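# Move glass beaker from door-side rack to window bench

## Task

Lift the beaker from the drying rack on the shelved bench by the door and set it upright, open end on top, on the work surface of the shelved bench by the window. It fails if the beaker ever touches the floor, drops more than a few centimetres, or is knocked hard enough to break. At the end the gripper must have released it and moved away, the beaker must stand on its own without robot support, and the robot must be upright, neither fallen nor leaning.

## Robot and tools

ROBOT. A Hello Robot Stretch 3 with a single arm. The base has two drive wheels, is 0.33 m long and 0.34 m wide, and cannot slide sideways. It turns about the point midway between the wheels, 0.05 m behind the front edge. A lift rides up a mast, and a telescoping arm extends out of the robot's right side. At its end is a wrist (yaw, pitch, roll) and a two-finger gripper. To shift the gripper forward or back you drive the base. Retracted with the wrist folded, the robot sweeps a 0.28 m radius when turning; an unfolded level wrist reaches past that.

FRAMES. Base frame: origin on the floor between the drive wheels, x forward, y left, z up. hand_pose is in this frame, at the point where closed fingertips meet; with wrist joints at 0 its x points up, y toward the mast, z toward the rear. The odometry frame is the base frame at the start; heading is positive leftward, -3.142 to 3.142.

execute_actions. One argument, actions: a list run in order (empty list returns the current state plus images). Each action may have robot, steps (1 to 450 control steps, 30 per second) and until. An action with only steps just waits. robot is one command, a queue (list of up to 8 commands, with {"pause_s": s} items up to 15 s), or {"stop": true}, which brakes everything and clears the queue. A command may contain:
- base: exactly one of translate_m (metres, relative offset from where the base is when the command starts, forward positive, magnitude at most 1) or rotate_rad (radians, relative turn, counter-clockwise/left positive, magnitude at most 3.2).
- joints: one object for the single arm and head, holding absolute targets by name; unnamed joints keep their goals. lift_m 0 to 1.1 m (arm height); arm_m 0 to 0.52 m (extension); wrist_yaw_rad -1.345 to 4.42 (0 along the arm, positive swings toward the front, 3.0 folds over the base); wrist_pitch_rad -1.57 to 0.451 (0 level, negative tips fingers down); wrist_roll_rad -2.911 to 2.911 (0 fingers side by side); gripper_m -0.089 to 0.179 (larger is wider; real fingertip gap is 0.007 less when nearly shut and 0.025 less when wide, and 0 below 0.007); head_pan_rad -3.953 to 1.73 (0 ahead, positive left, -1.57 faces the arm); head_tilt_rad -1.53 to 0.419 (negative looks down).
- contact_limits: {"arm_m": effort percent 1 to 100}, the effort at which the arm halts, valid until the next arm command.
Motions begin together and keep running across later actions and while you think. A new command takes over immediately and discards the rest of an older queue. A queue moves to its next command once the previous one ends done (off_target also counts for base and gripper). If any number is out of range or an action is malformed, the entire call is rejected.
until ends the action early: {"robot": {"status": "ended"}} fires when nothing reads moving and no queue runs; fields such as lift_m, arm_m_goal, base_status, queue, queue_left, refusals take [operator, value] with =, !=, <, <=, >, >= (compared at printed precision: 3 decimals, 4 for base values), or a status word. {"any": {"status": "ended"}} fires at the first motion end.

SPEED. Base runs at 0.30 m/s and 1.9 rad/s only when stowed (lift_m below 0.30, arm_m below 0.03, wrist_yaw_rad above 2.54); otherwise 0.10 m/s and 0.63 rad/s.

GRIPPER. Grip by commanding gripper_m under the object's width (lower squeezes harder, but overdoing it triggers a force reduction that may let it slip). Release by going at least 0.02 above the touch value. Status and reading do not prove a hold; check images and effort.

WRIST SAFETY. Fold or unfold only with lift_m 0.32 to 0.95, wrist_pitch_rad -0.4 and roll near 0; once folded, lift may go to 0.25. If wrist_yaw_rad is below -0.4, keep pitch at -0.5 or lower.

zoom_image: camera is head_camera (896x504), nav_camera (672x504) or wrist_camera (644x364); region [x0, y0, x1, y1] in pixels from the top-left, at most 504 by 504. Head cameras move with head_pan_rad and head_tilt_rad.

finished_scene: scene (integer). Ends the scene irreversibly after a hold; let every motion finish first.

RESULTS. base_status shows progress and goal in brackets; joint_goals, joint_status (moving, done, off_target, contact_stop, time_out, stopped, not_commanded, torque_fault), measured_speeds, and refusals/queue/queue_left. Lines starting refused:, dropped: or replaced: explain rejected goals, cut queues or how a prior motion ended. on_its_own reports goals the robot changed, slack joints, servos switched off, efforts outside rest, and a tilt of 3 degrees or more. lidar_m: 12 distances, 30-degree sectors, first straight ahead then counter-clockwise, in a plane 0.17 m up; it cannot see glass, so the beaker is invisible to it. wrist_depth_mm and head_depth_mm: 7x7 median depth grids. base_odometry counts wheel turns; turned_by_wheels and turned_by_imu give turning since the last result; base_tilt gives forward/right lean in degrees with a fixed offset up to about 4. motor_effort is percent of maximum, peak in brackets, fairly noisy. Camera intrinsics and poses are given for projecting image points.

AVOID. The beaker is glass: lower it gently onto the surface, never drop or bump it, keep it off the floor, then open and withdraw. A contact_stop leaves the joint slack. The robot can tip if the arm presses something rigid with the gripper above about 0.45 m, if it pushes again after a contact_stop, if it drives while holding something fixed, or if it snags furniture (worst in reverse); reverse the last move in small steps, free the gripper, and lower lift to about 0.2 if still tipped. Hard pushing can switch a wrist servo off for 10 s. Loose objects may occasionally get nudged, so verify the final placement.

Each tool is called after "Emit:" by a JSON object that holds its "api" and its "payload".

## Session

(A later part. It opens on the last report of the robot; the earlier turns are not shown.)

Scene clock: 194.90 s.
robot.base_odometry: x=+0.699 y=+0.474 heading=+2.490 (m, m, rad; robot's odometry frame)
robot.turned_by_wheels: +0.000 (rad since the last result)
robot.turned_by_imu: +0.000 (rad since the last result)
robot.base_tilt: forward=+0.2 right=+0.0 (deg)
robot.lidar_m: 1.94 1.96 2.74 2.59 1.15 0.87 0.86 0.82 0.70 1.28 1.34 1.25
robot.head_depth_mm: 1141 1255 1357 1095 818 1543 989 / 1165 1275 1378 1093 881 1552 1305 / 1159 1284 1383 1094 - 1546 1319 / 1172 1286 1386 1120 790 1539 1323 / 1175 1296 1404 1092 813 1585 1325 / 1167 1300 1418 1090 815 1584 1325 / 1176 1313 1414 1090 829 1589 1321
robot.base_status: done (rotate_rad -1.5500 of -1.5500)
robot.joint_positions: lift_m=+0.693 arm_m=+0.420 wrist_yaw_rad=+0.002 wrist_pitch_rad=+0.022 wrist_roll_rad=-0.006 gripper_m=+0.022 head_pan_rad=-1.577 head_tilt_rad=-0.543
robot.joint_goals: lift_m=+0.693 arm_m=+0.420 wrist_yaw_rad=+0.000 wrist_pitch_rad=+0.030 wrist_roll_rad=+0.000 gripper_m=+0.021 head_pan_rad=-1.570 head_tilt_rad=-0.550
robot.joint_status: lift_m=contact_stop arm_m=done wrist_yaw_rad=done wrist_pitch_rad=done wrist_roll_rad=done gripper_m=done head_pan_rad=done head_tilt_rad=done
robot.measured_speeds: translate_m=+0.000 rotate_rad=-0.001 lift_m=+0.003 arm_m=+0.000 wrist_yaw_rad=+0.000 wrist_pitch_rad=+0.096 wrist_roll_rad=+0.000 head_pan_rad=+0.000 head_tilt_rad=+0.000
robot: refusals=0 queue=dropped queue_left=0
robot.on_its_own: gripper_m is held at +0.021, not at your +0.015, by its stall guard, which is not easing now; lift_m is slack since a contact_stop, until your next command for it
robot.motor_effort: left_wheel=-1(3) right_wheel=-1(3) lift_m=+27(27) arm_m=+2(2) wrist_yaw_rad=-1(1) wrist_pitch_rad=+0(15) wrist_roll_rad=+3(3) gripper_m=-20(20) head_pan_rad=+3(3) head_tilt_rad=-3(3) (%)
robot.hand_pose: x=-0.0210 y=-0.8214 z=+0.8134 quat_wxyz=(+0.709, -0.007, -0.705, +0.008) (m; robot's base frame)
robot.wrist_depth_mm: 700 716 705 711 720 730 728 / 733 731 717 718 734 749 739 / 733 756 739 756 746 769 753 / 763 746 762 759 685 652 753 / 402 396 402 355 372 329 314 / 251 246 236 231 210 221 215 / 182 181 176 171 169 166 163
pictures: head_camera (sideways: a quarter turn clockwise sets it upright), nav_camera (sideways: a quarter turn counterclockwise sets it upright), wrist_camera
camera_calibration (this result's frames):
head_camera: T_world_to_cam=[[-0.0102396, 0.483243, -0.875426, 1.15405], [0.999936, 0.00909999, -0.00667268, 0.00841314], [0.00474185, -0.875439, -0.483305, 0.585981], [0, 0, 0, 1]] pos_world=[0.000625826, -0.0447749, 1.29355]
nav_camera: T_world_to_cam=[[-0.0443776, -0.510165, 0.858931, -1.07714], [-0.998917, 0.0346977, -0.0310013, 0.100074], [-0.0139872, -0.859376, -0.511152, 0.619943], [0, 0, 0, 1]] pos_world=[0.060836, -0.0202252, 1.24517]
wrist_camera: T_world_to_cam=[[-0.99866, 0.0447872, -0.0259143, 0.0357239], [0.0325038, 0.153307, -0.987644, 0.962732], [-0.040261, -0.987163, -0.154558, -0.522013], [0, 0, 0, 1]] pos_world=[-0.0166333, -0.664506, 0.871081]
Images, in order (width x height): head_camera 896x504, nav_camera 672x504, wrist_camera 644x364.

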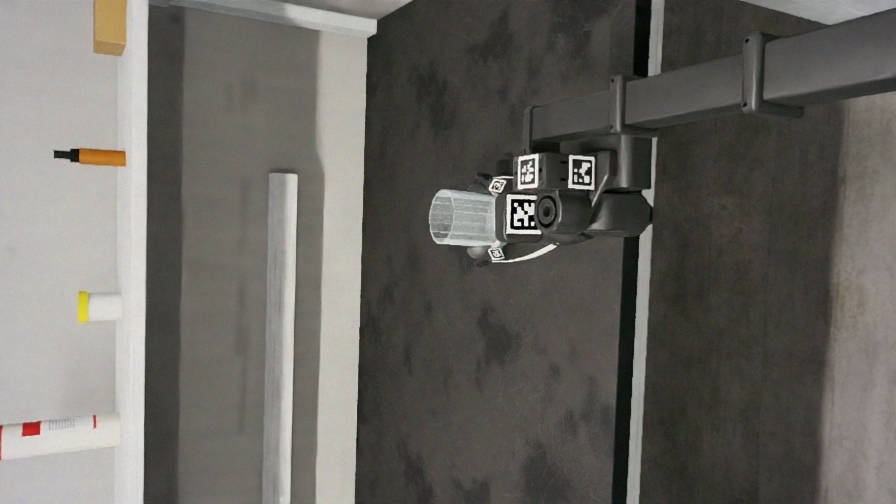

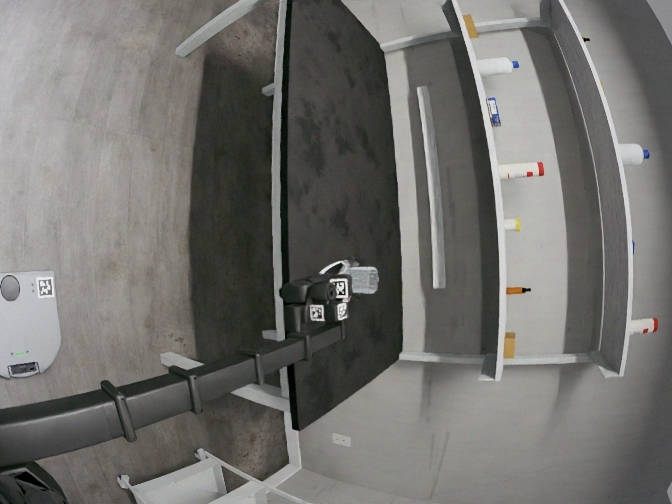

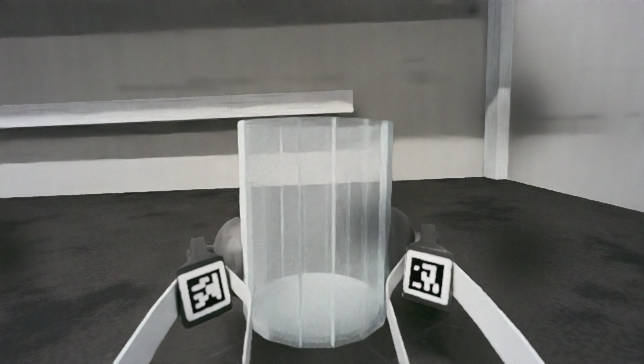

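Emit:
{"api": "execute_actions", "payload": {"actions": [{"robot":[{"joints":{"lift_m":0.715}},{"joints":{"wrist_pitch_rad":-0.1}},{"pause_s":0.3}],"steps":450,"until":{"robot":{"status":"ended"}}}]}}

Scene clock: 200.70 s.
robot.base_odometry: x=+0.699 y=+0.474 heading=+2.490 (m, m, rad; robot's odometry frame)
robot.turned_by_wheels: +0.000 (rad since the last result)
robot.turned_by_imu: -0.001 (rad since the last result)
robot.base_tilt: forward=+0.3 right=+0.0 (deg)
robot.lidar_m: 1.94 1.96 2.74 2.60 1.15 0.87 0.86 0.82 0.70 1.28 1.34 1.25
robot.head_depth_mm: 1138 1249 1345 1090 815 1585 - / 1157 1274 1371 1091 - 1531 1288 / 1151 1277 1382 1089 - 1542 1325 / 1171 1290 1389 1085 785 1543 1319 / 1162 1298 1407 1088 814 1584 1323 / 1168 1306 1415 1086 813 1586 1318 / 1182 1316 1423 1082 829 1591 1324
robot.base_status: done (rotate_rad -1.5500 of -1.5500)
robot.joint_positions: lift_m=+0.714 arm_m=+0.420 wrist_yaw_rad=+0.001 wrist_pitch_rad=-0.118 wrist_roll_rad=-0.005 gripper_m=+0.022 head_pan_rad=-1.577 head_tilt_rad=-0.543
robot.joint_goals: lift_m=+0.715 arm_m=+0.420 wrist_yaw_rad=+0.000 wrist_pitch_rad=-0.100 wrist_roll_rad=+0.000 gripper_m=+0.021 head_pan_rad=-1.570 head_tilt_rad=-0.550
robot.joint_status: lift_m=done arm_m=done wrist_yaw_rad=done wrist_pitch_rad=done wrist_roll_rad=done gripper_m=done head_pan_rad=done head_tilt_rad=done
robot.measured_speeds: translate_m=+0.000 rotate_rad=+0.000 lift_m=+0.000 arm_m=+0.000 wrist_yaw_rad=+0.000 wrist_pitch_rad=+0.000 wrist_roll_rad=+0.000 head_pan_rad=+0.000 head_tilt_rad=+0.000
robot: refusals=0 queue=done queue_left=0
robot.on_its_own: gripper_m is held at +0.021, not at your +0.015, by its stall guard, which is not easing now
robot.motor_effort: left_wheel=+0(3) right_wheel=-1(2) lift_m=+54(54) arm_m=+2(2) wrist_yaw_rad=-2(2) wrist_pitch_rad=+8(14) wrist_roll_rad=+2(3) gripper_m=-20(19) head_pan_rad=+3(3) head_tilt_rad=-4(3) (%)
robot.hand_pose: x=-0.0211 y=-0.8164 z=+0.7991 quat_wxyz=(+0.708, +0.043, -0.704, -0.041) (m; robot's base frame)
robot.wrist_depth_mm: 696 696 672 686 680 677 701 / 706 710 710 725 710 709 739 / 741 729 735 739 745 693 770 / 444 424 402 387 375 362 353 / 273 267 276 252 264 242 238 / 196 194 189 187 174 182 178 / 154 154 150 149 147 144 142
pictures: head_camera (sideways: a quarter turn clockwise sets it upright), nav_camera (sideways: a quarter turn counterclockwise sets it upright), wrist_camera
camera_calibration (this result's frames):
head_camera: T_world_to_cam=[[-0.0102402, 0.483293, -0.875399, 1.15402], [0.999936, 0.00910228, -0.00667181, 0.008412], [0.00474369, -0.875411, -0.483355, 0.586046], [0, 0, 0, 1]] pos_world=[0.000625915, -0.0447744, 1.29355]
nav_camera: T_world_to_cam=[[-0.0443769, -0.510214, 0.858902, -1.0771], [-0.998917, 0.0346975, -0.0309996, 0.100072], [-0.0139853, -0.859347, -0.511201, 0.620007], [0, 0, 0, 1]] pos_world=[0.0608361, -0.0202219, 1.24517]
wrist_camera: T_world_to_cam=[[-0.998617, 0.0484288, -0.0204409, 0.0336361], [0.0336341, 0.289831, -0.956487, 1.03441], [-0.0403971, -0.955852, -0.291059, -0.384591], [0, 0, 0, 1]] pos_world=[-0.0167384, -0.669046, 0.878152]
Images, in order (width x height): head_camera 896x504, nav_camera 672x504, wrist_camera 644x364.

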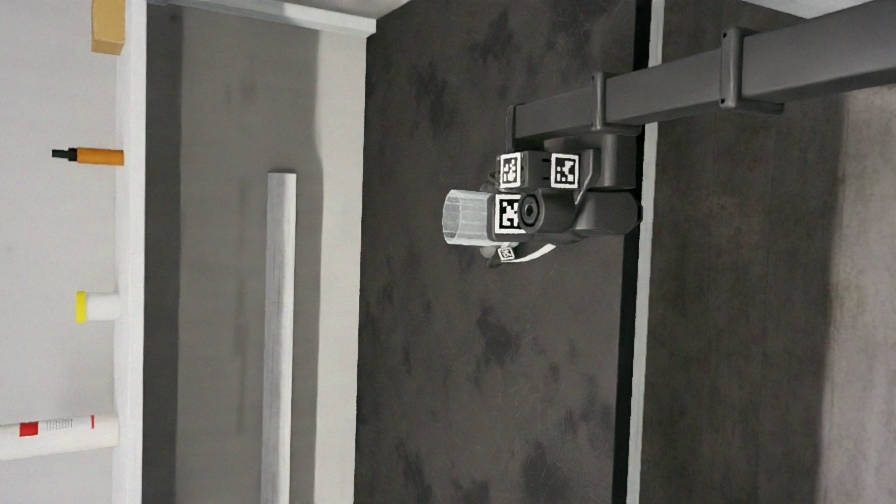

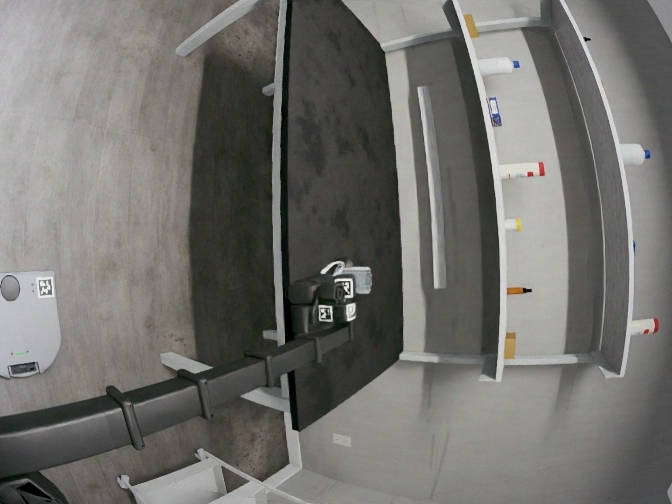

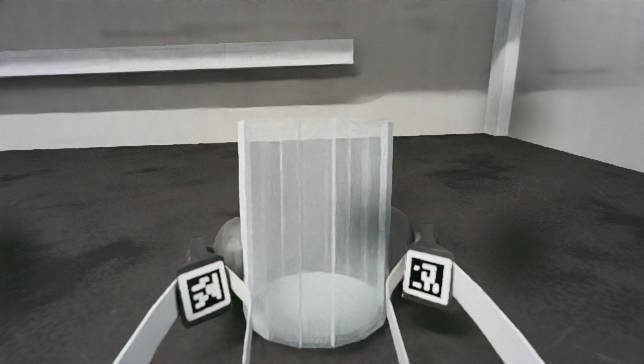

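Hand is ~3.5 cm above the table, so the bottom is nearly touching. Release.

Emit:
{"api": "execute_actions", "payload": {"actions": [{"robot":[{"joints":{"gripper_m":0.12}},{"pause_s":0.3},{"joints":{"lift_m":0.725}},{"joints":{"arm_m":0.1}}],"steps":450,"until":{"robot":{"status":"ended"}}}]}}

Scene clock: 209.97 s.
robot.base_odometry: x=+0.699 y=+0.474 heading=+2.490 (m, m, rad; robot's odometry frame)
robot.turned_by_wheels: +0.000 (rad since the last result)
robot.turned_by_imu: -0.001 (rad since the last result)
robot.base_tilt: forward=+0.2 right=+0.1 (deg)
robot.lidar_m: 1.93 1.96 2.73 2.60 1.14 0.87 0.86 0.82 0.70 1.28 1.34 1.25
robot.head_depth_mm: 1138 1250 1350 1085 812 1549 1370 / 1157 1270 1370 1089 812 1534 1384 / 1154 1283 1387 1088 814 1544 - / 1170 1284 1398 1089 814 1534 1316 / 1167 1295 1401 1087 814 1584 1323 / 1167 1307 1404 1087 813 1581 1320 / 1179 1313 1423 1085 828 1579 1321
robot.base_status: done (rotate_rad -1.5500 of -1.5500)
robot.joint_positions: lift_m=+0.724 arm_m=+0.100 wrist_yaw_rad=+0.001 wrist_pitch_rad=-0.120 wrist_roll_rad=-0.004 gripper_m=+0.120 head_pan_rad=-1.577 head_tilt_rad=-0.543
robot.joint_goals: lift_m=+0.725 arm_m=+0.100 wrist_yaw_rad=+0.000 wrist_pitch_rad=-0.100 wrist_roll_rad=+0.000 gripper_m=+0.120 head_pan_rad=-1.570 head_tilt_rad=-0.550
robot.joint_status: lift_m=done arm_m=done wrist_yaw_rad=done wrist_pitch_rad=done wrist_roll_rad=done gripper_m=done head_pan_rad=done head_tilt_rad=done
robot.measured_speeds: translate_m=+0.000 rotate_rad=+0.000 lift_m=+0.000 arm_m=+0.000 wrist_yaw_rad=+0.000 wrist_pitch_rad=+0.000 wrist_roll_rad=+0.000 head_pan_rad=+0.000 head_tilt_rad=+0.000
robot: refusals=0 queue=done queue_left=0
robot.motor_effort: left_wheel=+1(1) right_wheel=-1(1) lift_m=+53(56) arm_m=-3(2) wrist_yaw_rad=-1(1) wrist_pitch_rad=+9(10) wrist_roll_rad=+2(2) gripper_m=+0(79) head_pan_rad=+3(3) head_tilt_rad=-4(3) (%)
robot.hand_pose: x=-0.0211 y=-0.4968 z=+0.8086 quat_wxyz=(+0.708, +0.043, -0.704, -0.042) (m; robot's base frame)
robot.wrist_depth_mm: 982 968 975 996 - 976 - / - - - - - - - / - - - 950 863 - - / 475 455 440 431 413 396 384 / 297 293 292 286 294 286 287 / 346 335 340 344 - 340 343 / - - - - - - 360
pictures: head_camera (sideways: a quarter turn clockwise sets it upright), nav_camera (sideways: a quarter turn counterclockwise sets it upright), wrist_camera
camera_calibration (this result's frames):
head_camera: T_world_to_cam=[[-0.0102671, 0.483292, -0.875399, 1.15402], [0.999936, 0.00915783, -0.00667181, 0.008412], [0.00479232, -0.875411, -0.483355, 0.586045], [0, 0, 0, 1]] pos_world=[0.000628402, -0.0447747, 1.29355]
nav_camera: T_world_to_cam=[[-0.0443485, -0.510216, 0.858902, -1.0771], [-0.998919, 0.0346421, -0.0309996, 0.100072], [-0.0139376, -0.859348, -0.511201, 0.620007], [0, 0, 0, 1]] pos_world=[0.0608372, -0.0202188, 1.24517]
wrist_camera: T_world_to_cam=[[-0.998602, 0.0485486, -0.0209054, 0.0187856], [0.0342046, 0.291978, -0.955813, 0.951373], [-0.0402995, -0.955192, -0.29323, -0.07425], [0, 0, 0, 1]] pos_world=[-0.0167743, -0.349615, 0.887955]
Images, in order (width x height): head_camera 896x504, nav_camera 672x504, wrist_camera 644x364.

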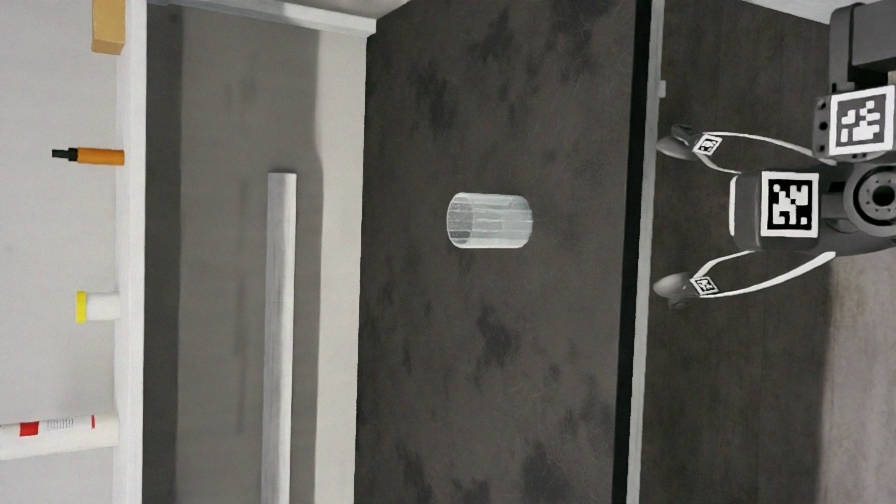

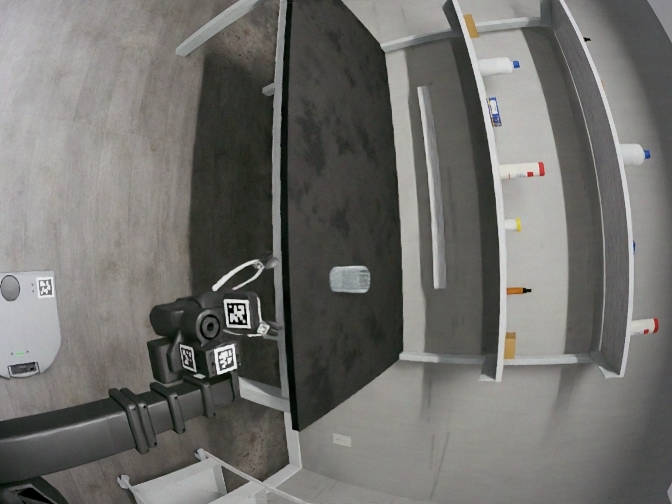

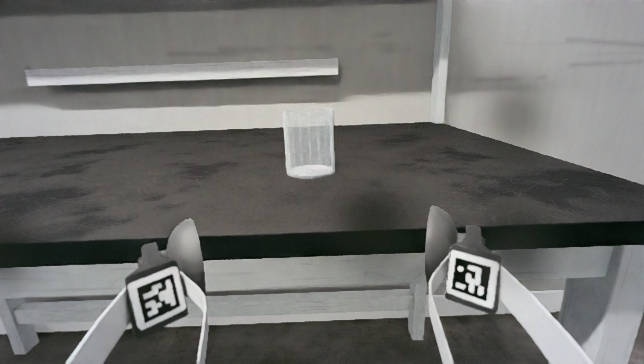

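Emit:
{"api": "finished_scene", "payload": {"scene": 1}}

The scene is finished: the task was done.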